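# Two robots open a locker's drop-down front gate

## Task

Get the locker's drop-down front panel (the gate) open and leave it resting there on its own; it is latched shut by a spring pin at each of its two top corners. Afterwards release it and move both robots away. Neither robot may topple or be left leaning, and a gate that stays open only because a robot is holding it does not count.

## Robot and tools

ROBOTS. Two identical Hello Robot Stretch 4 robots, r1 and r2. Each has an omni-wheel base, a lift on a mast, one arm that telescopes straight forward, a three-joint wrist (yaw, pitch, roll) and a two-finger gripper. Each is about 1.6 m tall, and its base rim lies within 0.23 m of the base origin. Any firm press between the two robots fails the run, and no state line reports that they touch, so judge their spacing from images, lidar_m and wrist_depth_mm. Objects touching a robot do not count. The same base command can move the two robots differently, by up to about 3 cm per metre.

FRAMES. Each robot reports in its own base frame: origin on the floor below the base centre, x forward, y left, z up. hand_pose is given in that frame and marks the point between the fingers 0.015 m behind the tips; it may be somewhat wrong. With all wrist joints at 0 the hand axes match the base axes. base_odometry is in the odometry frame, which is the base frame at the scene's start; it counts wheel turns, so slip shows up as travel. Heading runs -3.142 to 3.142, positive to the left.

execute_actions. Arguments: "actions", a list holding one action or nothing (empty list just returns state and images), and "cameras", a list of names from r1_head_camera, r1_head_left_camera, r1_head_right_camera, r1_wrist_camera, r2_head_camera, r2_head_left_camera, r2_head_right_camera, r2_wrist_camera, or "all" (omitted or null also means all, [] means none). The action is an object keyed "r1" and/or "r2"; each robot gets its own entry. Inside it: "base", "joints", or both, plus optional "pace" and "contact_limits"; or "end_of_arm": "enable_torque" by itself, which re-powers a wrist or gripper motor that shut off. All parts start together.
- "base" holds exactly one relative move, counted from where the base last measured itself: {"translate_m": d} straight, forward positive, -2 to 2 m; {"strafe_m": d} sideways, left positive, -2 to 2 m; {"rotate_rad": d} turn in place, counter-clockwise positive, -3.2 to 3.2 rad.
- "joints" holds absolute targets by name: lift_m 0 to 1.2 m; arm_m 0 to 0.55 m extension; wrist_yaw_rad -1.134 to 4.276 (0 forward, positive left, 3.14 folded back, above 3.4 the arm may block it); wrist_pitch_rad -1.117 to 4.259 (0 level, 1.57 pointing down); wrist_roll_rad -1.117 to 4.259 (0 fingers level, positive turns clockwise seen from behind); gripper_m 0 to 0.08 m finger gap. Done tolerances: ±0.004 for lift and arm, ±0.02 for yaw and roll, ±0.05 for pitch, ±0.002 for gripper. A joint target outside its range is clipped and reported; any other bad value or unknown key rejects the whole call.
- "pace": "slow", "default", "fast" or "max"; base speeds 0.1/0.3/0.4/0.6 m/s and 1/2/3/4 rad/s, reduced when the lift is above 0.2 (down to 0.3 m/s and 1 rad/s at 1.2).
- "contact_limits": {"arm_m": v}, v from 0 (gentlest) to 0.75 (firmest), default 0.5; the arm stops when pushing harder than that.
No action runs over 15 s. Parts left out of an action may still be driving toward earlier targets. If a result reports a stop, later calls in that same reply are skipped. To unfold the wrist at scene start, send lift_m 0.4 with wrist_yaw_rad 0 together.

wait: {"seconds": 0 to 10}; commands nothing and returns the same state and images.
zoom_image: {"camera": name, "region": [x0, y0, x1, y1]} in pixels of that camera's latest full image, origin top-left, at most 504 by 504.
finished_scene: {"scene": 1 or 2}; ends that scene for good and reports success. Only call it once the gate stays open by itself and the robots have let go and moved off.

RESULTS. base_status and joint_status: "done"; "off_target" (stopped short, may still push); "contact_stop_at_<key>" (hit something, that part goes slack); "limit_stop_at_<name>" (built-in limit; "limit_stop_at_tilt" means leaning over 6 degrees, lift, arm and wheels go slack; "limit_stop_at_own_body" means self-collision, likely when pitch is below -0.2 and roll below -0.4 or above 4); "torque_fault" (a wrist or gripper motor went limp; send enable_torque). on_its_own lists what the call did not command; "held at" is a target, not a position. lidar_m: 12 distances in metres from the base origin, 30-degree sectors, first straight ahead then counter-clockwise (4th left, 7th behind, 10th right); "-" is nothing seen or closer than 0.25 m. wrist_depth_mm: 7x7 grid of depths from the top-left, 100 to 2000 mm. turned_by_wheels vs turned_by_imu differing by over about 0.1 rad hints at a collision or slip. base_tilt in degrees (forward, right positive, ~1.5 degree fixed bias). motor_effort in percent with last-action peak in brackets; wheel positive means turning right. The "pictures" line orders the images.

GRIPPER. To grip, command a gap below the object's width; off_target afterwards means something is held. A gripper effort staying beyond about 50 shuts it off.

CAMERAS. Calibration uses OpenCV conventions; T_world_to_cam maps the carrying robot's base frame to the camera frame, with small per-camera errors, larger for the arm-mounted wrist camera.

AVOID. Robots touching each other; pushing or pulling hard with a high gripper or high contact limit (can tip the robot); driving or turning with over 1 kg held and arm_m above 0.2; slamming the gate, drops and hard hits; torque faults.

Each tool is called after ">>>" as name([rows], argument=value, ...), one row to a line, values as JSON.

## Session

>>> execute_actions([
  {"r1":{"joints":{"lift_m":0.68,"wrist_yaw_rad":0,"gripper_m":0.07},"pace":"fast"},"r2":{"joints":{"lift_m":0.68,"wrist_yaw_rad":0,"gripper_m":0.07},"pace":"fast"}},
])

Scene clock: 2.33 s.
r1.base_odometry: x=+0.000 y=+0.000 heading=+0.000 (m, m, rad; r1's odometry frame)
r1.turned_by_wheels: +0.000 (rad since the last result)
r1.turned_by_imu: +0.000 (rad since the last result)
r1.base_tilt: forward=-0.6 right=-0.3 (deg)
r1.lidar_m: 2.03 1.85 1.87 2.32 2.52 2.55 1.97 1.77 3.76 2.36 2.16 2.16
r1.base_status: not commanded
r1.joint_positions: lift_m=+0.680 arm_m=-0.002 wrist_yaw_rad=+0.000 wrist_pitch_rad=+0.006 wrist_roll_rad=+0.013 gripper_m=+0.070
r1.joint_status: all done
r1.motor_effort: lift_m=+22(24) arm_m=-1(1) wrist_yaw_rad=+0(6) wrist_pitch_rad=-8(7) wrist_roll_rad=+2(1) gripper_m=-1(1) wheel_0=+0(0) wheel_1=+0(0) wheel_2=+0(0) (%)
r1.hand_pose: x=+0.3817 y=-0.0873 z=+0.8568 quat_wxyz=(+1.000, +0.007, +0.003, +0.000) (m; r1's base frame)
r1.wrist_depth_mm: 1430 1576 1808 - - - 1756 / 1430 1661 1921 - - - 1756 / 1430 1618 1863 - - - 1756 / 1464 1618 1921 - - - 1756 / 1464 1661 1808 - - - 1808 / 1464 116 118 - - 112 1808 / - - - - - - -
r2.base_odometry: x=+0.000 y=+0.000 heading=+0.000 (m, m, rad; r2's odometry frame)
r2.turned_by_wheels: +0.000 (rad since the last result)
r2.turned_by_imu: -0.001 (rad since the last result)
r2.base_tilt: forward=+0.5 right=+0.3 (deg)
r2.lidar_m: 2.93 2.06 1.01 0.76 0.72 0.86 1.01 1.03 1.16 1.78 3.93 4.29
r2.base_status: not commanded
r2.joint_positions: lift_m=+0.680 arm_m=+0.000 wrist_yaw_rad=+0.001 wrist_pitch_rad=-0.009 wrist_roll_rad=-0.004 gripper_m=+0.070
r2.joint_status: all done
r2.motor_effort: lift_m=+23(26) arm_m=-1(1) wrist_yaw_rad=-2(7) wrist_pitch_rad=-7(7) wrist_roll_rad=-2(1) gripper_m=+2(2) wheel_0=+0(0) wheel_1=+0(0) wheel_2=-1(1) (%)
r2.hand_pose: x=+0.3839 y=-0.0873 z=+0.8599 quat_wxyz=(+1.000, -0.002, -0.005, +0.000) (m; r2's base frame)
r2.wrist_depth_mm: - - - - - - - / - - - - - - - / - - - - - - - / - - - - - - - / - - - - - - - / - - - - - - - / - - 160 - - - -
pictures: r1_head_camera, r1_head_left_camera, r1_head_right_camera, r1_wrist_camera, r2_head_camera, r2_head_left_camera, r2_head_right_camera, r2_wrist_camera
camera_calibration (this result's frames):
r1_wrist_camera: T_world_to_cam=[[0.07184, -0.996998, -0.0288683, -0.0800018], [-0.0755017, 0.0234242, -0.996871, 0.935345], [0.994554, 0.0737948, -0.0735923, -0.156661], [0, 0, 0, 1]] pos_world=[0.232175, -0.0901107, 0.918579]
r2_wrist_camera: T_world_to_cam=[[-0.00688138, -0.999393, 0.034146, -0.117799], [0.0921932, -0.0346354, -0.995139, 0.887838], [0.995717, -0.0036999, 0.0923756, -0.314462], [0, 0, 0, 1]] pos_world=[0.230452, -0.0881401, 0.916593]
Images, in order (width x height): r1_head_camera 420x560, r1_head_left_camera 420x672, r1_head_right_camera 420x672, r1_wrist_camera 616x392, r2_head_camera 420x560, r2_head_left_camera 420x672, r2_head_right_camera 420x672, r2_wrist_camera 616x392.

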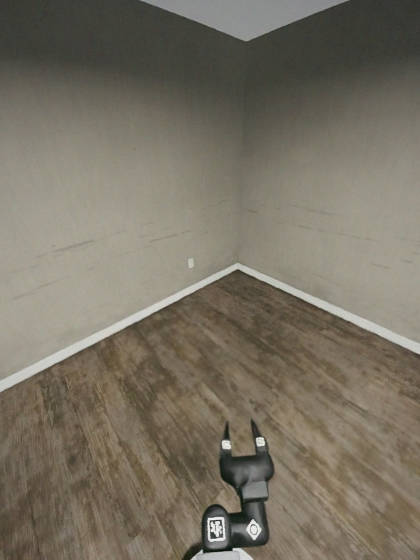

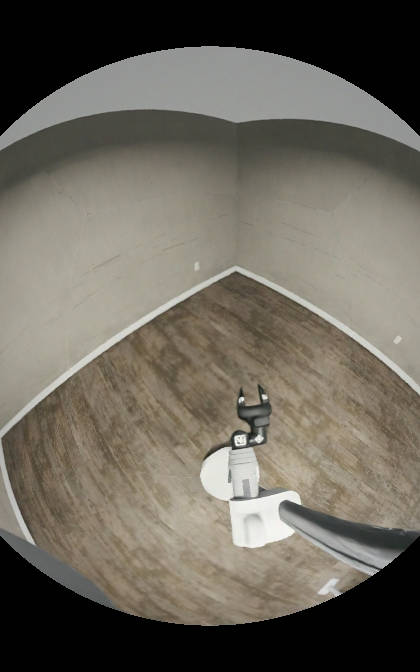

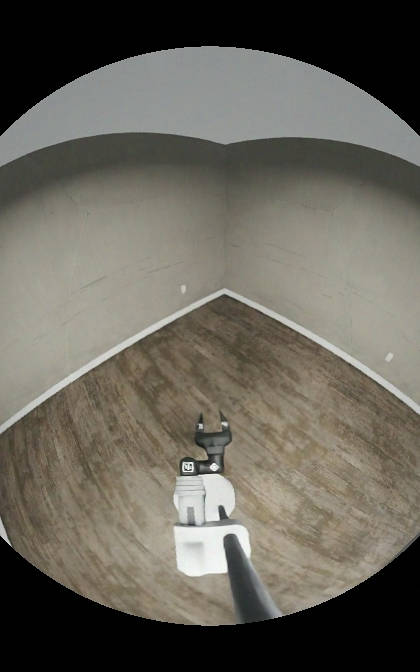

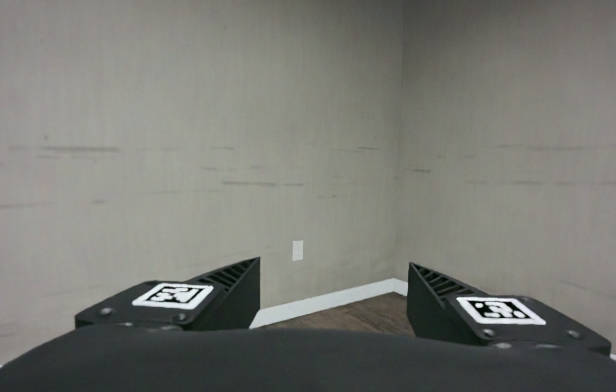

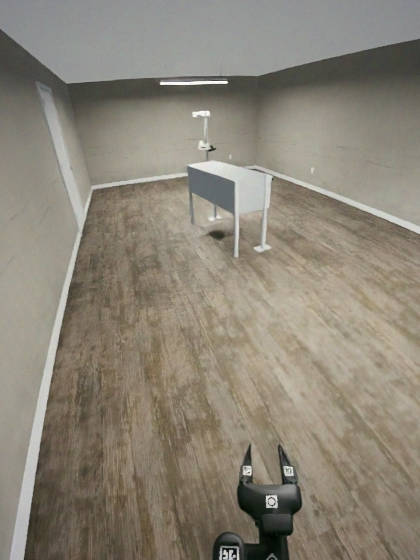

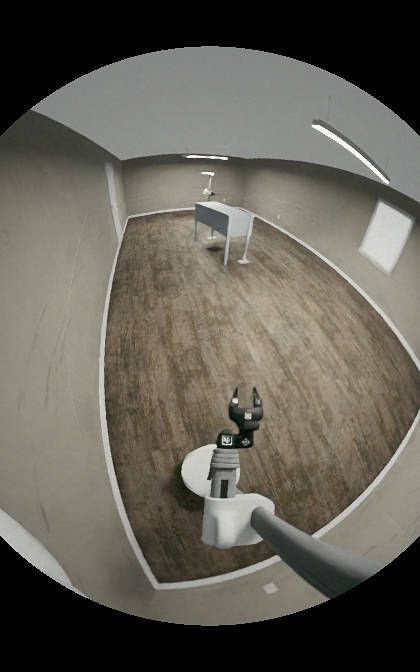

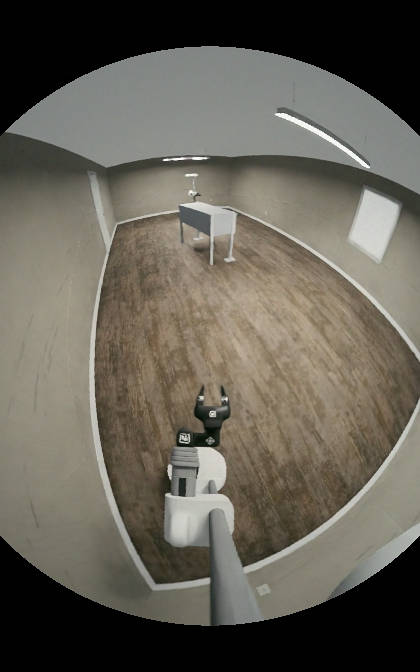

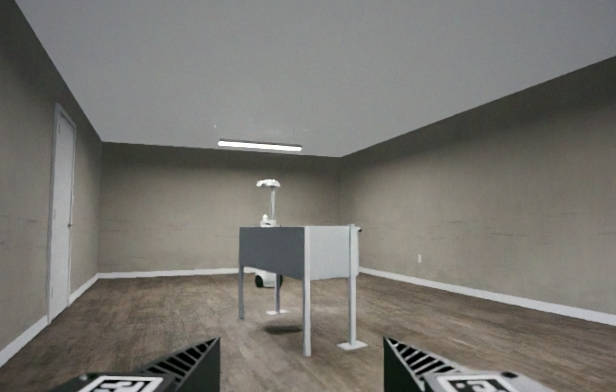

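>>> execute_actions([
  {"r1":{"base":{"rotate_rad":-2.75},"pace":"fast"},"r2":{"base":{"translate_m":1.8},"pace":"max"}},
], cameras=["r1_head_camera","r2_head_camera","r1_wrist_camera","r2_wrist_camera"])

Scene clock: 7.93 s.
r1.base_odometry: x=+0.000 y=+0.000 heading=-2.750 (m, m, rad; r1's odometry frame)
r1.turned_by_wheels: -2.750 (rad since the last result)
r1.turned_by_imu: -2.693 (rad since the last result)
r1.base_tilt: forward=-0.6 right=-0.3 (deg)
r1.lidar_m: 1.72 4.52 2.54 2.16 2.13 2.21 1.85 1.86 2.18 2.57 2.55 2.94
r1.base_status: done
r1.joint_positions: lift_m=+0.680 arm_m=-0.002 wrist_yaw_rad=+0.000 wrist_pitch_rad=+0.006 wrist_roll_rad=+0.013 gripper_m=+0.070
r1.joint_status: not commanded
r1.motor_effort: lift_m=+21(22) arm_m=-1(1) wrist_yaw_rad=+1(1) wrist_pitch_rad=-9(8) wrist_roll_rad=+1(0) gripper_m=+0(1) wheel_0=-1(8) wheel_1=-1(9) wheel_2=-1(9) (%)
r1.hand_pose: x=+0.3817 y=-0.0874 z=+0.8569 quat_wxyz=(+1.000, +0.007, +0.003, +0.000) (m; r1's base frame)
r1.wrist_depth_mm: - - - - - - - / - - - - - - - / - - - - - - - / - - - 1708 - - - / - - - - - - - / - 116 118 - 1808 111 - / - - - - - - -
r2.base_odometry: x=+1.800 y=+0.000 heading=+0.000 (m, m, rad; r2's odometry frame)
r2.turned_by_wheels: +0.000 (rad since the last result)
r2.turned_by_imu: -0.011 (rad since the last result)
r2.base_tilt: forward=+0.5 right=+0.3 (deg)
r2.lidar_m: 1.10 2.22 1.87 1.46 1.42 1.61 2.45 2.72 2.97 3.29 3.23 1.40
r2.base_status: done
r2.joint_positions: lift_m=+0.680 arm_m=+0.000 wrist_yaw_rad=+0.000 wrist_pitch_rad=-0.009 wrist_roll_rad=-0.004 gripper_m=+0.070
r2.joint_status: not commanded
r2.motor_effort: lift_m=+20(23) arm_m=-1(1) wrist_yaw_rad=-1(2) wrist_pitch_rad=-7(7) wrist_roll_rad=-2(2) gripper_m=+2(2) wheel_0=+1(7) wheel_1=+0(7) wheel_2=+0(11) (%)
r2.hand_pose: x=+0.3838 y=-0.0874 z=+0.8601 quat_wxyz=(+1.000, -0.002, -0.005, +0.000) (m; r2's base frame)
r2.wrist_depth_mm: - - - - - - - / - - - - - - - / - - - - - - - / - - - - - - - / - - 1336 931 1118 - - / - - 1308 960 1078 - - / - - 160 960 991 - -
pictures: r1_head_camera, r1_wrist_camera, r2_head_camera, r2_wrist_camera
camera_calibration (this result's frames):
r1_wrist_camera: T_world_to_cam=[[0.0713348, -0.997035, -0.028867, -0.0799173], [-0.0754898, 0.0234612, -0.996871, 0.935447], [0.994592, 0.0732907, -0.0735924, -0.156696], [0, 0, 0, 1]] pos_world=[0.232166, -0.0901426, 0.918681]
r2_wrist_camera: T_world_to_cam=[[-0.00737814, -0.99939, 0.0341462, -0.117723], [0.0921481, -0.0346813, -0.995141, 0.888099], [0.995718, -0.00419579, 0.0923478, -0.314461], [0, 0, 0, 1]] pos_world=[0.230409, -0.0881697, 0.916843]
Images, in order (width x height): r1_head_camera 420x560, r1_wrist_camera 616x392, r2_head_camera 420x560, r2_wrist_camera 616x392.

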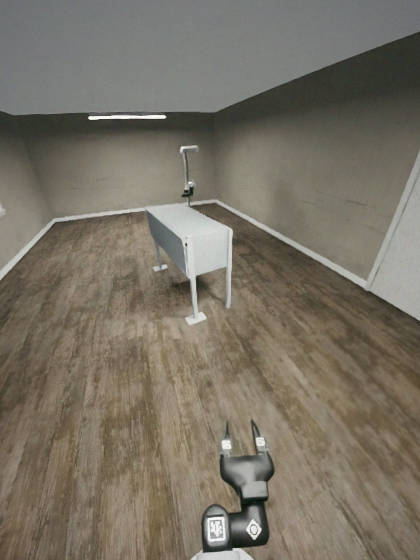

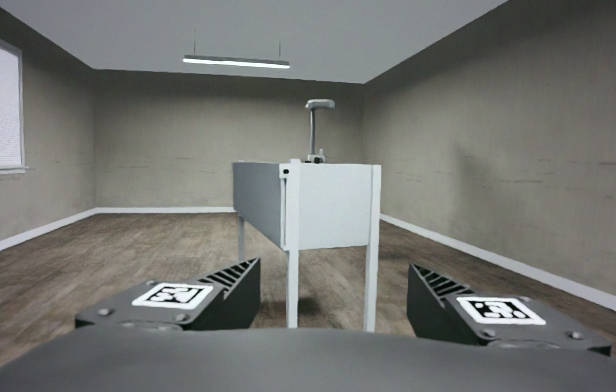

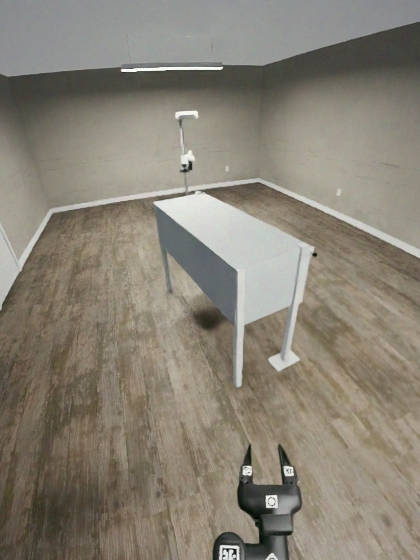

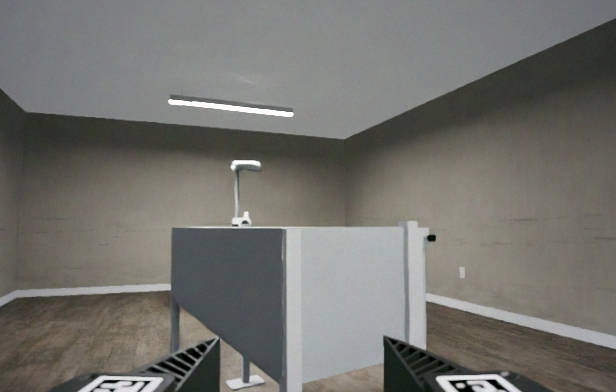

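>>> execute_actions([
  {"r1":{"base":{"rotate_rad":0.43},"pace":"fast"},"r2":{"base":{"rotate_rad":0.53},"pace":"fast"}},
], cameras=[])

>>> execute_actions([
  {"r1":{"base":{"translate_m":0.9},"pace":"max"},"r2":{"base":{"strafe_m":-1.02},"pace":"max"}},
], cameras=[])

>>> execute_actions([
  {"r1":{"base":{"strafe_m":-0.53},"joints":{"lift_m":0.73,"arm_m":0.15},"pace":"max"},"r2":{"base":{"translate_m":0.18},"joints":{"lift_m":0.73,"arm_m":0.15},"pace":"fast"}},
], cameras=["r1_wrist_camera","r2_wrist_camera"])

Scene clock: 9.57 s.
r1.base_odometry: x=+0.000 y=+0.000 heading=-2.320 (m, m, rad; r1's odometry frame)
r1.turned_by_wheels: +0.430 (rad since the last result)
r1.turned_by_imu: +0.421 (rad since the last result)
r1.base_tilt: forward=-0.5 right=-0.2 (deg)
r1.lidar_m: 2.33 2.73 2.20 2.14 2.34 1.89 1.86 2.08 2.62 2.58 2.80 1.74
r1.base_status: done
r1.joint_positions: lift_m=+0.680 arm_m=-0.002 wrist_yaw_rad=+0.000 wrist_pitch_rad=+0.006 wrist_roll_rad=+0.013 gripper_m=+0.070
r1.joint_status: not commanded
r1.motor_effort: lift_m=+21(21) arm_m=+0(1) wrist_yaw_rad=+2(4) wrist_pitch_rad=-7(8) wrist_roll_rad=+0(1) gripper_m=+0(2) wheel_0=+0(2) wheel_1=+0(8) wheel_2=+1(6) (%)
r1.hand_pose: x=+0.3817 y=-0.0874 z=+0.8569 quat_wxyz=(+1.000, +0.007, +0.003, +0.000) (m; r1's base frame)
r1.wrist_depth_mm: - - - - - - - / - - - - - - - / - - - - - - - / - - - - - 1464 1397 / - - - - - 1464 1430 / - 116 118 - - 111 - / - - - - - - -
r2.base_odometry: x=+1.800 y=+0.000 heading=+0.530 (m, m, rad; r2's odometry frame)
r2.turned_by_wheels: +0.530 (rad since the last result)
r2.turned_by_imu: +0.527 (rad since the last result)
r2.base_tilt: forward=+0.4 right=+0.2 (deg)
r2.lidar_m: 2.25 1.82 1.48 1.44 1.57 2.44 2.69 3.00 3.29 3.26 1.35 1.11
r2.base_status: done
r2.joint_positions: lift_m=+0.680 arm_m=+0.000 wrist_yaw_rad=+0.000 wrist_pitch_rad=-0.009 wrist_roll_rad=-0.004 gripper_m=+0.070
r2.joint_status: not commanded
r2.motor_effort: lift_m=+20(20) arm_m=-1(1) wrist_yaw_rad=-1(2) wrist_pitch_rad=-7(7) wrist_roll_rad=-2(2) gripper_m=+2(2) wheel_0=-1(7) wheel_1=+0(7) wheel_2=-2(9) (%)
r2.hand_pose: x=+0.3838 y=-0.0874 z=+0.8601 quat_wxyz=(+1.000, -0.002, -0.005, +0.000) (m; r2's base frame)
r2.wrist_depth_mm: 1863 - - - - - - / 1808 - - - - - - / 1863 - - - - - - / 1808 - - - - - - / 1863 - - - - 1078 750 / 1808 - - - - 1060 759 / 1708 - 160 - - 991 750
pictures: none
No camera images: the call's "cameras" was empty. Leave "cameras" out to get every camera's image.

Scene clock: 13.13 s.
r1.base_odometry: x=-0.613 y=-0.659 heading=-2.320 (m, m, rad; r1's odometry frame)
r1.turned_by_wheels: +0.000 (rad since the last result)
r1.turned_by_imu: -0.003 (rad since the last result)
r1.base_tilt: forward=-0.5 right=-0.2 (deg)
r1.lidar_m: 2.79 2.54 2.07 2.02 2.25 2.78 2.73 3.07 2.75 2.66 1.08 0.96
r1.base_status: done
r1.joint_positions: lift_m=+0.680 arm_m=-0.002 wrist_yaw_rad=+0.000 wrist_pitch_rad=+0.006 wrist_roll_rad=+0.013 gripper_m=+0.070
r1.joint_status: not commanded
r1.motor_effort: lift_m=+19(21) arm_m=-1(0) wrist_yaw_rad=+0(1) wrist_pitch_rad=-8(9) wrist_roll_rad=+2(0) gripper_m=+0(1) wheel_0=-1(6) wheel_1=+0(5) wheel_2=+0(11) (%)
r1.hand_pose: x=+0.3817 y=-0.0874 z=+0.8570 quat_wxyz=(+1.000, +0.007, +0.003, +0.000) (m; r1's base frame)
r1.wrist_depth_mm: - - - - - - - / - - - - - - - / - - - - - - - / - - - - - 1255 820 / - - - - - 1229 809 / - 116 118 - - 111 759 / - - - - - - -
r2.base_odometry: x=+2.315 y=-0.880 heading=+0.530 (m, m, rad; r2's odometry frame)
r2.turned_by_wheels: +0.000 (rad since the last result)
r2.turned_by_imu: -0.007 (rad since the last result)
r2.base_tilt: forward=+0.4 right=+0.3 (deg)
r2.lidar_m: 0.93 0.99 2.51 2.46 2.70 2.86 2.84 2.91 2.22 2.22 2.44 3.71
r2.base_status: done
r2.joint_positions: lift_m=+0.680 arm_m=+0.000 wrist_yaw_rad=+0.000 wrist_pitch_rad=-0.009 wrist_roll_rad=-0.004 gripper_m=+0.070
r2.joint_status: not commanded
r2.motor_effort: lift_m=+20(20) arm_m=-1(1) wrist_yaw_rad=-1(1) wrist_pitch_rad=-7(7) wrist_roll_rad=-2(3) gripper_m=+2(2) wheel_0=-2(11) wheel_1=+1(12) wheel_2=-1(1) (%)
r2.hand_pose: x=+0.3838 y=-0.0874 z=+0.8601 quat_wxyz=(+1.000, -0.002, -0.005, +0.000) (m; r2's base frame)
r2.wrist_depth_mm: - - - - - - - / - - - - - - - / - - - - - - - / - - - - - - - / - 741 759 - - - - / - 741 741 - - - - / - 741 160 - - - -
pictures: none
No camera images: the call's "cameras" was empty. Leave "cameras" out to get every camera's image.

Scene clock: 15.70 s.
r1.base_odometry: x=-1.001 y=-0.298 heading=-2.320 (m, m, rad; r1's odometry frame)
r1.turned_by_wheels: +0.000 (rad since the last result)
r1.turned_by_imu: +0.001 (rad since the last result)
r1.base_tilt: forward=-0.5 right=-0.2 (deg)
r1.lidar_m: 0.70 3.23 2.58 2.56 2.81 2.86 2.81 2.71 2.20 2.16 2.34 0.79
r1.base_status: done
r1.joint_positions: lift_m=+0.730 arm_m=+0.149 wrist_yaw_rad=+0.000 wrist_pitch_rad=+0.006 wrist_roll_rad=+0.013 gripper_m=+0.070
r1.joint_status: all done
r1.motor_effort: lift_m=+21(25) arm_m=+6(10) wrist_yaw_rad=+0(3) wrist_pitch_rad=-6(8) wrist_roll_rad=+1(0) gripper_m=+1(1) wheel_0=-1(12) wheel_1=+3(8) wheel_2=+0(1) (%)
r1.hand_pose: x=+0.5325 y=-0.0874 z=+0.9069 quat_wxyz=(+1.000, +0.007, +0.003, +0.000) (m; r1's base frame)
r1.wrist_depth_mm: - - - - - - - / - - - - - - - / - - - - - - - / - - - - 603 634 - / - - - 394 382 389 382 / - 116 118 - 382 112 387 / - - - - - - -
r2.base_odometry: x=+2.471 y=-0.789 heading=+0.530 (m, m, rad; r2's odometry frame)
r2.turned_by_wheels: +0.000 (rad since the last result)
r2.turned_by_imu: -0.002 (rad since the last result)
r2.base_tilt: forward=+0.5 right=+0.4 (deg)
r2.lidar_m: 0.75 0.81 2.47 2.42 2.64 3.02 3.00 2.95 2.30 2.26 2.47 3.73
r2.base_status: done
r2.joint_positions: lift_m=+0.730 arm_m=+0.149 wrist_yaw_rad=+0.000 wrist_pitch_rad=-0.009 wrist_roll_rad=-0.004 gripper_m=+0.070
r2.joint_status: all done
r2.motor_effort: lift_m=+23(26) arm_m=+4(6) wrist_yaw_rad=-1(1) wrist_pitch_rad=-7(7) wrist_roll_rad=-1(2) gripper_m=+2(2) wheel_0=-1(6) wheel_1=+0(7) wheel_2=+1(11) (%)
r2.hand_pose: x=+0.5328 y=-0.0874 z=+0.9099 quat_wxyz=(+1.000, -0.002, -0.005, +0.000) (m; r2's base frame)
r2.wrist_depth_mm: - - - - - - - / - - - - - - - / - - - - - - - / - - - - - - - / - 778 778 - - - - / 418 418 410 - - - - / 415 421 160 - - - -
pictures: r1_wrist_camera, r2_wrist_camera
camera_calibration (this result's frames):
r1_wrist_camera: T_world_to_cam=[[0.0715753, -0.997017, -0.0288636, -0.0893075], [-0.0754469, 0.0234432, -0.996874, 0.996634], [0.994578, 0.0735292, -0.0735439, -0.302981], [0, 0, 0, 1]] pos_world=[0.382923, -0.0901275, 0.968658]
r2_wrist_camera: T_world_to_cam=[[-0.00708353, -0.999392, 0.0341457, -0.118417], [0.0921969, -0.0346539, -0.995138, 0.92389], [0.995716, -0.00390095, 0.0923863, -0.467404], [0, 0, 0, 1]] pos_world=[0.379383, -0.0881521, 0.966623]
Images, in order (width x height): r1_wrist_camera 616x392, r2_wrist_camera 616x392.

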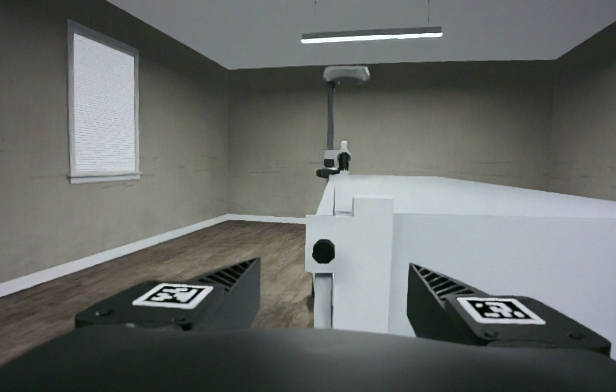

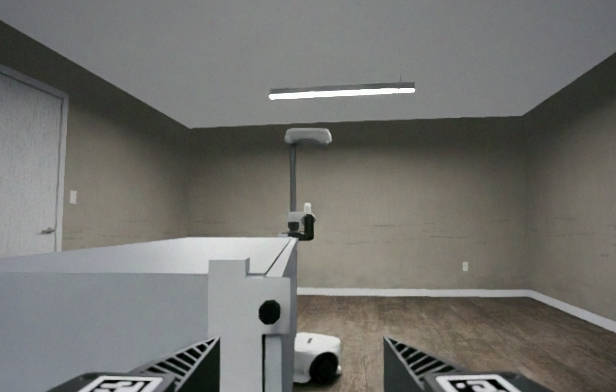

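>>> execute_actions([
  {"r1":{"base":{"strafe_m":0.009},"joints":{"lift_m":0.711,"arm_m":0.345},"contact_limits":{"arm_m":0.1}},"r2":{"base":{"strafe_m":0.03},"joints":{"lift_m":0.709,"arm_m":0.37},"contact_limits":{"arm_m":0.1}}},
], cameras=["r1_wrist_camera","r2_wrist_camera"])

Scene clock: 17.60 s.
r1.base_odometry: x=-0.994 y=-0.304 heading=-2.320 (m, m, rad; r1's odometry frame)
r1.turned_by_wheels: +0.000 (rad since the last result)
r1.turned_by_imu: +0.000 (rad since the last result)
r1.base_tilt: forward=-0.5 right=-0.2 (deg)
r1.lidar_m: 0.75 3.21 2.57 2.54 2.80 2.87 2.82 2.76 2.18 2.13 2.42 0.78
r1.base_status: done
r1.joint_positions: lift_m=+0.711 arm_m=+0.344 wrist_yaw_rad=+0.000 wrist_pitch_rad=+0.006 wrist_roll_rad=+0.013 gripper_m=+0.070
r1.joint_status: all done
r1.motor_effort: lift_m=+15(20) arm_m=+6(8) wrist_yaw_rad=+2(1) wrist_pitch_rad=-9(8) wrist_roll_rad=+0(0) gripper_m=+0(0) wheel_0=+2(3) wheel_1=+0(9) wheel_2=+0(1) (%)
r1.contact_limits: arm_m 0.1
r1.hand_pose: x=+0.7274 y=-0.0874 z=+0.8883 quat_wxyz=(+1.000, +0.007, +0.003, +0.000) (m; r1's base frame)
r1.wrist_depth_mm: - - - - - - - / - - - - - - - / - - - - - - - / - - - - 271 392 424 / - - - 183 179 193 191 / - 116 118 183 181 111 - / - - - - - - -
r2.base_odometry: x=+2.456 y=-0.763 heading=+0.530 (m, m, rad; r2's odometry frame)
r2.turned_by_wheels: +0.000 (rad since the last result)
r2.turned_by_imu: -0.001 (rad since the last result)
r2.base_tilt: forward=+0.5 right=+0.3 (deg)
r2.lidar_m: 0.76 0.78 2.44 2.41 2.60 3.05 2.99 2.93 2.35 2.27 2.52 3.75
r2.base_status: done
r2.joint_positions: lift_m=+0.709 arm_m=+0.369 wrist_yaw_rad=+0.000 wrist_pitch_rad=-0.009 wrist_roll_rad=-0.004 gripper_m=+0.070
r2.joint_status: all done
r2.motor_effort: lift_m=+16(21) arm_m=+5(5) wrist_yaw_rad=-1(2) wrist_pitch_rad=-7(7) wrist_roll_rad=-2(1) gripper_m=+2(2) wheel_0=-1(7) wheel_1=+0(8) wheel_2=+0(1) (%)
r2.contact_limits: arm_m 0.1
r2.hand_pose: x=+0.7527 y=-0.0874 z=+0.8894 quat_wxyz=(+1.000, -0.002, -0.005, +0.000) (m; r2's base frame)
r2.wrist_depth_mm: - - - - - - - / - - - - - - - / - - - - - - - / - - - - - - - / 459 466 325 - - - - / 207 208 191 192 - - - / 205 206 160 190 - - -
pictures: r1_wrist_camera, r2_wrist_camera
camera_calibration (this result's frames):
r1_wrist_camera: T_world_to_cam=[[0.0715239, -0.997021, -0.0288646, -0.10377], [-0.0754564, 0.0234473, -0.996873, 0.992867], [0.994581, 0.0734783, -0.0735546, -0.498241], [0, 0, 0, 1]] pos_world=[0.577881, -0.0901307, 0.950119]
r2_wrist_camera: T_world_to_cam=[[-0.0072629, -0.99939, 0.0341456, -0.116063], [0.0921719, -0.0346702, -0.995139, 0.883242], [0.995717, -0.00408033, 0.0923675, -0.684454], [0, 0, 0, 1]] pos_world=[0.599269, -0.0881628, 0.946133]
Images, in order (width x height): r1_wrist_camera 616x392, r2_wrist_camera 616x392.

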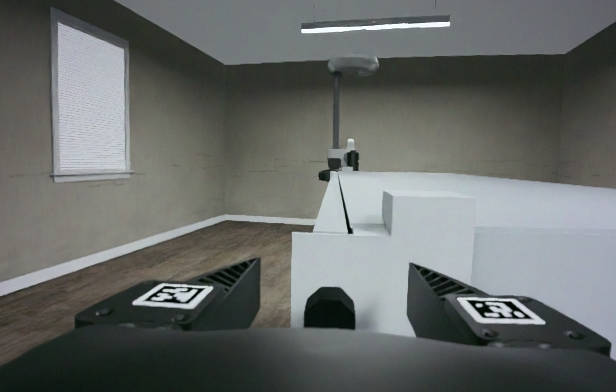

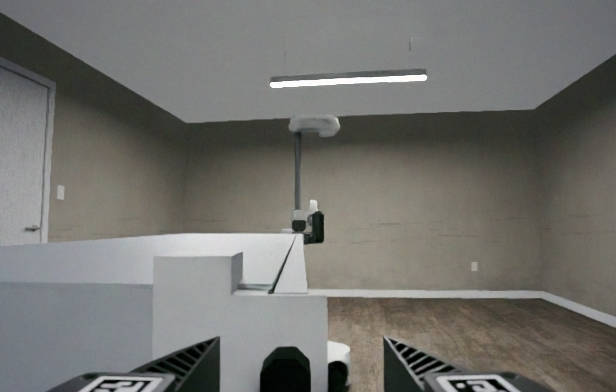

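>>> execute_actions([
  {"r1":{"joints":{"arm_m":0.355,"gripper_m":0.0},"contact_limits":{"arm_m":0.1}},"r2":{"base":{"strafe_m":0.006},"joints":{"arm_m":0.383,"gripper_m":0.0},"contact_limits":{"arm_m":0.1}}},
], cameras=[])

>>> execute_actions([
  {"r1":{"joints":{"arm_m":0.333},"pace":"slow"},"r2":{"joints":{"arm_m":0.361},"pace":"slow"}},
], cameras=["r1_wrist_camera","r2_wrist_camera"])

Scene clock: 18.90 s.
r1.base_odometry: x=-0.994 y=-0.304 heading=-2.320 (m, m, rad; r1's odometry frame)
r1.turned_by_wheels: +0.000 (rad since the last result)
r1.turned_by_imu: +0.000 (rad since the last result)
r1.base_tilt: forward=-0.5 right=-0.2 (deg)
r1.lidar_m: 0.76 3.18 2.57 2.53 2.81 2.88 2.82 2.74 2.17 2.16 2.37 0.77
r1.base_status: not commanded
r1.joint_positions: lift_m=+0.711 arm_m=+0.354 wrist_yaw_rad=-0.001 wrist_pitch_rad=+0.005 wrist_roll_rad=+0.013 gripper_m=+0.033
r1.joint_status: gripper_m off_target (ended at +0.033, target +0.000); the others done
r1.on_its_own: gripper_m is held at +0.032, not at your +0.000, by its contact guard: the fingers met something
r1.motor_effort: lift_m=+15(15) arm_m=+7(6) wrist_yaw_rad=+3(10) wrist_pitch_rad=-6(7) wrist_roll_rad=+0(0) gripper_m=-10(15) wheel_0=+7(7) wheel_1=+3(3) wheel_2=-3(3) (%)
r1.contact_limits: arm_m 0.1
r1.hand_pose: x=+0.7371 y=-0.0877 z=+0.8884 quat_wxyz=(+1.000, +0.007, +0.002, -0.001) (m; r1's base frame)
r1.wrist_depth_mm: - - - - - - - / - - - - - - - / - - - - - - - / - - - - 272 392 418 / - - - 173 169 182 182 / - - 109 139 135 185 184 / - - - - - - -
r2.base_odometry: x=+2.453 y=-0.758 heading=+0.530 (m, m, rad; r2's odometry frame)
r2.turned_by_wheels: +0.000 (rad since the last result)
r2.turned_by_imu: +0.000 (rad since the last result)
r2.base_tilt: forward=+0.5 right=+0.2 (deg)
r2.lidar_m: 0.75 0.82 2.43 2.39 2.62 3.05 3.02 2.95 2.34 2.27 2.49 3.80
r2.base_status: done
r2.joint_positions: lift_m=+0.709 arm_m=+0.382 wrist_yaw_rad=+0.001 wrist_pitch_rad=-0.009 wrist_roll_rad=-0.003 gripper_m=+0.018
r2.joint_status: gripper_m off_target (ended at +0.018, target +0.000); the others done
r2.on_its_own: gripper_m is held at +0.014, not at your +0.000, by its contact guard: the fingers met something
r2.motor_effort: lift_m=+16(16) arm_m=+5(5) wrist_yaw_rad=-5(5) wrist_pitch_rad=-7(7) wrist_roll_rad=-5(4) gripper_m=-44(53) wheel_0=+2(8) wheel_1=+1(9) wheel_2=+0(0) (%)
r2.contact_limits: arm_m 0.1
r2.hand_pose: x=+0.7658 y=-0.0871 z=+0.8894 quat_wxyz=(+1.000, -0.002, -0.005, +0.001) (m; r2's base frame)
r2.wrist_depth_mm: - - - - - - - / - - - - - - - / - - - - - - - / - - - - - - - / 459 469 469 1661 - - - / 195 196 179 179 - - - / 194 194 176 145 - - -
pictures: none
No camera images: the call's "cameras" was empty. Leave "cameras" out to get every camera's image.

Scene clock: 20.20 s.
r1.base_odometry: x=-0.994 y=-0.304 heading=-2.320 (m, m, rad; r1's odometry frame)
r1.turned_by_wheels: +0.000 (rad since the last result)
r1.turned_by_imu: -0.001 (rad since the last result)
r1.base_tilt: forward=-0.5 right=-0.2 (deg)
r1.lidar_m: 0.74 3.21 2.57 2.55 2.80 2.88 2.83 2.73 2.21 2.17 2.39 0.78
r1.base_status: not commanded
r1.joint_positions: lift_m=+0.711 arm_m=+0.334 wrist_yaw_rad=+0.000 wrist_pitch_rad=+0.005 wrist_roll_rad=+0.013 gripper_m=+0.033
r1.joint_status: all done
r1.on_its_own: gripper_m is held at +0.032, not at your +0.000, by its contact guard: the fingers met something
r1.motor_effort: lift_m=+15(15) arm_m=-7(7) wrist_yaw_rad=+1(2) wrist_pitch_rad=-7(7) wrist_roll_rad=+0(2) gripper_m=-4(9) wheel_0=+2(7) wheel_1=+0(3) wheel_2=-1(3) (%)
r1.hand_pose: x=+0.7178 y=-0.0874 z=+0.8884 quat_wxyz=(+1.000, +0.007, +0.003, +0.000) (m; r1's base frame)
r1.wrist_depth_mm: - - - - - - - / - - - - - - - / - - - - - - - / - - - - 273 397 424 / - - - 193 188 203 202 / - - 109 157 135 203 204 / - - - - - - -
r2.base_odometry: x=+2.453 y=-0.758 heading=+0.531 (m, m, rad; r2's odometry frame)
r2.turned_by_wheels: +0.001 (rad since the last result)
r2.turned_by_imu: -0.019 (rad since the last result)
r2.base_tilt: forward=+0.6 right=+0.2 (deg)
r2.lidar_m: 0.78 0.81 2.41 2.38 2.61 3.02 3.01 2.98 2.33 2.29 2.51 3.74
r2.base_status: not commanded
r2.joint_positions: lift_m=+0.709 arm_m=+0.363 wrist_yaw_rad=+0.020 wrist_pitch_rad=-0.009 wrist_roll_rad=-0.003 gripper_m=+0.018
r2.joint_status: all done
r2.on_its_own: gripper_m is held at +0.014, not at your +0.000, by its contact guard: the fingers met something; wrist_yaw_rad is at rest, and its effort (-58) is outside its rest range (-13 to +13)
r2.motor_effort: lift_m=+17(17) arm_m=-14(21) wrist_yaw_rad=-58(65) wrist_pitch_rad=-8(13) wrist_roll_rad=-3(4) gripper_m=-42(44) wheel_0=+3(7) wheel_1=+0(5) wheel_2=+18(20) (%)
r2.hand_pose: x=+0.7487 y=-0.0832 z=+0.8893 quat_wxyz=(+1.000, -0.002, -0.004, +0.010) (m; r2's base frame)
r2.wrist_depth_mm: - - - - - - - / - - - - - - - / - - - - - - - / - - - - - - - / 469 473 253 1756 - - - / 208 208 191 191 - - - / 206 206 189 149 - - -
pictures: r1_wrist_camera, r2_wrist_camera
camera_calibration (this result's frames):
r1_wrist_camera: T_world_to_cam=[[0.0713944, -0.997031, -0.0288417, -0.103034], [-0.0751636, 0.0234555, -0.996895, 0.992009], [0.994612, 0.0733406, -0.0732659, -0.488906], [0, 0, 0, 1]] pos_world=[0.568191, -0.0901393, 0.950138]
r2_wrist_camera: T_world_to_cam=[[0.0125952, -0.999353, 0.0336934, -0.126313], [0.0925247, -0.0323867, -0.995184, 0.883581], [0.995631, 0.015652, 0.0920569, -0.678516], [0, 0, 0, 1]] pos_world=[0.59539, -0.086995, 0.946043]
Images, in order (width x height): r1_wrist_camera 616x392, r2_wrist_camera 616x392.

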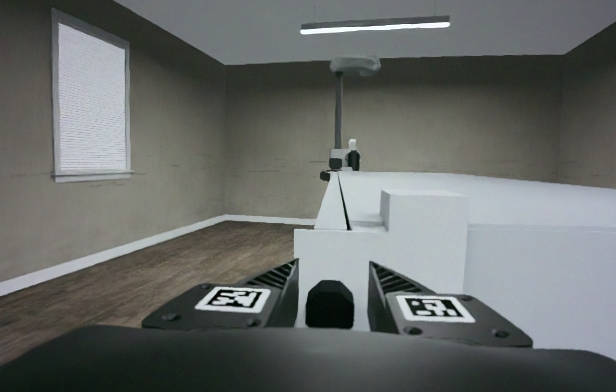

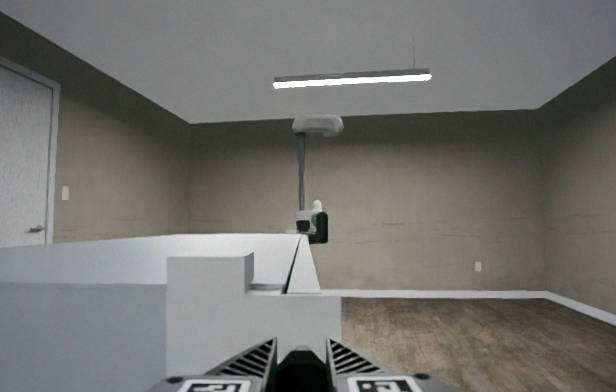

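r1's fingertips rubbed the post; regrip slightly shallower.

>>> execute_actions([
  {"r1":{"joints":{"arm_m":0.349,"gripper_m":0.04},"contact_limits":{"arm_m":0.1}}},
], cameras=[])

>>> execute_actions([
  {"r1":{"joints":{"gripper_m":0.0}}},
], cameras=[])

>>> execute_actions([
  {"r1":{"joints":{"arm_m":0.329},"pace":"slow"}},
], cameras=["r1_wrist_camera"])

Scene clock: 21.00 s.
r1.base_odometry: x=-0.994 y=-0.304 heading=-2.320 (m, m, rad; r1's odometry frame)
r1.turned_by_wheels: +0.000 (rad since the last result)
r1.turned_by_imu: +0.000 (rad since the last result)
r1.base_tilt: forward=-0.6 right=-0.2 (deg)
r1.lidar_m: 0.76 3.20 2.55 2.53 2.80 2.85 2.83 2.74 2.18 2.15 2.39 0.79
r1.base_status: not commanded
r1.joint_positions: lift_m=+0.711 arm_m=+0.348 wrist_yaw_rad=+0.000 wrist_pitch_rad=+0.005 wrist_roll_rad=+0.013 gripper_m=+0.040
r1.joint_status: all done
r1.motor_effort: lift_m=+15(15) arm_m=+7(2) wrist_yaw_rad=+1(0) wrist_pitch_rad=-8(8) wrist_roll_rad=+0(0) gripper_m=+1(1) wheel_0=+2(2) wheel_1=+1(1) wheel_2=-1(1) (%)
r1.contact_limits: arm_m 0.1
r1.hand_pose: x=+0.7314 y=-0.0874 z=+0.8884 quat_wxyz=(+1.000, +0.007, +0.003, +0.000) (m; r1's base frame)
r1.wrist_depth_mm: - - - - - - - / - - - - - - - / - - - - - - - / - - - - 272 394 421 / - - - 179 174 188 188 / - - 113 146 141 174 189 / - - - - - - -
r2.base_odometry: x=+2.453 y=-0.758 heading=+0.531 (m, m, rad; r2's odometry frame)
r2.turned_by_wheels: +0.000 (rad since the last result)
r2.turned_by_imu: +0.000 (rad since the last result)
r2.base_tilt: forward=+0.7 right=+0.2 (deg)
r2.lidar_m: 0.76 0.78 2.46 2.39 2.59 3.07 3.00 3.02 2.35 2.29 2.49 3.72
r2.base_status: not commanded
r2.joint_positions: lift_m=+0.709 arm_m=+0.363 wrist_yaw_rad=+0.020 wrist_pitch_rad=-0.009 wrist_roll_rad=-0.003 gripper_m=+0.018
r2.joint_status: not commanded
r2.on_its_own: gripper_m is held at +0.014, not at your +0.000, by its contact guard: the fingers met something; wrist_yaw_rad is at rest, and its effort (-58) is outside its rest range (-13 to +13)
r2.motor_effort: lift_m=+17(17) arm_m=-14(14) wrist_yaw_rad=-58(58) wrist_pitch_rad=-7(8) wrist_roll_rad=-5(3) gripper_m=-42(43) wheel_0=+3(3) wheel_1=+0(0) wheel_2=+18(18) (%)
r2.hand_pose: x=+0.7487 y=-0.0832 z=+0.8893 quat_wxyz=(+1.000, -0.002, -0.004, +0.010) (m; r2's base frame)
r2.wrist_depth_mm: - - - - - - - / - - - - - - - / - - - - - - - / - - - - - - - / 466 477 254 1756 - - - / 207 208 191 191 - - - / 206 206 188 150 - - -
pictures: none
No camera images: the call's "cameras" was empty. Leave "cameras" out to get every camera's image.

Scene clock: 21.93 s.
r1.base_odometry: x=-0.994 y=-0.304 heading=-2.320 (m, m, rad; r1's odometry frame)
r1.turned_by_wheels: +0.000 (rad since the last result)
r1.turned_by_imu: +0.000 (rad since the last result)
r1.base_tilt: forward=-0.5 right=-0.2 (deg)
r1.lidar_m: 0.73 3.20 2.59 2.54 2.78 2.85 2.81 2.74 2.20 2.16 2.37 0.77
r1.base_status: not commanded
r1.joint_positions: lift_m=+0.711 arm_m=+0.348 wrist_yaw_rad=+0.001 wrist_pitch_rad=+0.005 wrist_roll_rad=+0.014 gripper_m=+0.019
r1.joint_status: gripper_m off_target (ended at +0.019, target +0.000)
r1.on_its_own: gripper_m is held at +0.015, not at your +0.000, by its contact guard: the fingers met something
r1.motor_effort: lift_m=+15(15) arm_m=+6(7) wrist_yaw_rad=-2(2) wrist_pitch_rad=-7(8) wrist_roll_rad=-3(2) gripper_m=-38(38) wheel_0=+2(2) wheel_1=+1(1) wheel_2=-1(1) (%)
r1.hand_pose: x=+0.7315 y=-0.0872 z=+0.8884 quat_wxyz=(+1.000, +0.007, +0.003, +0.000) (m; r1's base frame)
r1.wrist_depth_mm: - - - - - - - / - - - - - - - / - - - - - - - / - - - - 273 392 418 / - - - 178 174 188 187 / - - 119 142 111 190 189 / - - - - - - -
r2.base_odometry: x=+2.453 y=-0.758 heading=+0.531 (m, m, rad; r2's odometry frame)
r2.turned_by_wheels: +0.000 (rad since the last result)
r2.turned_by_imu: +0.000 (rad since the last result)
r2.base_tilt: forward=+0.7 right=+0.2 (deg)
r2.lidar_m: 0.74 0.80 2.43 2.37 2.55 3.07 3.00 3.01 2.30 2.28 2.52 3.69
r2.base_status: not commanded
r2.joint_positions: lift_m=+0.709 arm_m=+0.363 wrist_yaw_rad=+0.020 wrist_pitch_rad=-0.009 wrist_roll_rad=-0.003 gripper_m=+0.018
r2.joint_status: not commanded
r2.on_its_own: gripper_m is held at +0.014, not at your +0.000, by its contact guard: the fingers met something; wrist_yaw_rad is at rest, and its effort (-58) is outside its rest range (-13 to +13)
r2.motor_effort: lift_m=+17(17) arm_m=-14(14) wrist_yaw_rad=-58(58) wrist_pitch_rad=-8(8) wrist_roll_rad=-3(3) gripper_m=-43(43) wheel_0=+3(3) wheel_1=+0(0) wheel_2=+18(17) (%)
r2.hand_pose: x=+0.7487 y=-0.0832 z=+0.8893 quat_wxyz=(+1.000, -0.002, -0.004, +0.010) (m; r2's base frame)
r2.wrist_depth_mm: - - - - - - - / - - - - - - - / - - - - - - - / - - - - - - - / 466 473 253 1756 - - - / 208 208 192 192 - - - / 206 207 188 150 - - -
pictures: none
No camera images: the call's "cameras" was empty. Leave "cameras" out to get every camera's image.

Scene clock: 23.27 s.
r1.base_odometry: x=-0.995 y=-0.304 heading=-2.318 (m, m, rad; r1's odometry frame)
r1.turned_by_wheels: +0.002 (rad since the last result)
r1.turned_by_imu: -0.019 (rad since the last result)
r1.base_tilt: forward=-0.5 right=-0.2 (deg)
r1.lidar_m: 0.73 3.23 2.58 2.53 2.75 2.86 2.80 2.78 2.18 2.16 2.38 0.77
r1.base_status: not commanded
r1.joint_positions: lift_m=+0.711 arm_m=+0.332 wrist_yaw_rad=+0.017 wrist_pitch_rad=+0.006 wrist_roll_rad=+0.014 gripper_m=+0.019
r1.joint_status: all done
r1.on_its_own: gripper_m is held at +0.015, not at your +0.000, by its contact guard: the fingers met something; wrist_yaw_rad is at rest, and its effort (-49) is outside its rest range (-13 to +13)
r1.motor_effort: lift_m=+16(16) arm_m=-15(20) wrist_yaw_rad=-49(55) wrist_pitch_rad=-7(12) wrist_roll_rad=-1(1) gripper_m=-36(37) wheel_0=+5(7) wheel_1=+1(3) wheel_2=+17(20) (%)
r1.hand_pose: x=+0.7167 y=-0.0837 z=+0.8882 quat_wxyz=(+1.000, +0.007, +0.003, +0.009) (m; r1's base frame)
r1.wrist_depth_mm: - - - - - - - / - - - - - - - / - - - - - - - / - - - 1229 274 397 421 / - - 286 189 185 198 197 / - - 121 148 111 201 199 / - - - - - - -
r2.base_odometry: x=+2.453 y=-0.758 heading=+0.531 (m, m, rad; r2's odometry frame)
r2.turned_by_wheels: +0.000 (rad since the last result)
r2.turned_by_imu: +0.000 (rad since the last result)
r2.base_tilt: forward=+0.7 right=+0.4 (deg)
r2.lidar_m: 0.75 0.79 2.43 2.39 2.61 3.06 3.02 3.03 2.32 2.28 2.52 3.69
r2.base_status: not commanded
r2.joint_positions: lift_m=+0.709 arm_m=+0.363 wrist_yaw_rad=+0.020 wrist_pitch_rad=-0.009 wrist_roll_rad=-0.003 gripper_m=+0.018
r2.joint_status: not commanded
r2.on_its_own: gripper_m is held at +0.014, not at your +0.000, by its contact guard: the fingers met something; wrist_yaw_rad is at rest, and its effort (-58) is outside its rest range (-13 to +13)
r2.motor_effort: lift_m=+17(17) arm_m=-14(14) wrist_yaw_rad=-58(58) wrist_pitch_rad=-7(8) wrist_roll_rad=-3(5) gripper_m=-43(43) wheel_0=+3(3) wheel_1=+0(0) wheel_2=+18(18) (%)
r2.hand_pose: x=+0.7487 y=-0.0832 z=+0.8893 quat_wxyz=(+1.000, -0.002, -0.004, +0.010) (m; r2's base frame)
r2.wrist_depth_mm: - - - - - - - / - - - - - - - / - - - - - - - / - - - - - - - / 466 473 254 1336 - - - / 208 208 191 192 347 - - / 206 206 188 150 243 201 -
pictures: r1_wrist_camera
camera_calibration (this result's frames):
r1_wrist_camera: T_world_to_cam=[[0.0886757, -0.995627, -0.029393, -0.11105], [-0.0761728, 0.0226444, -0.996837, 0.992236], [0.993144, 0.0906342, -0.0738317, -0.485164], [0, 0, 0, 1]] pos_world=[0.567267, -0.0890605, 0.950013]
Images, in order (width x height): r1_wrist_camera 616x392.

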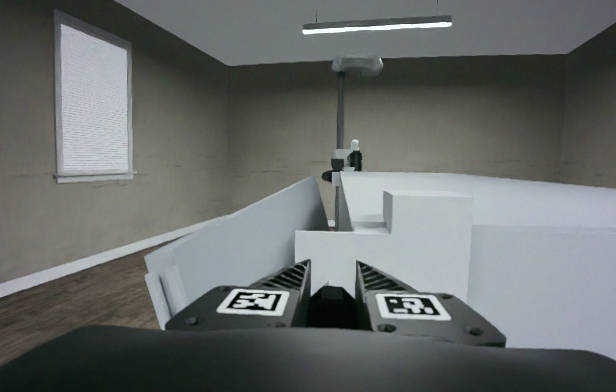

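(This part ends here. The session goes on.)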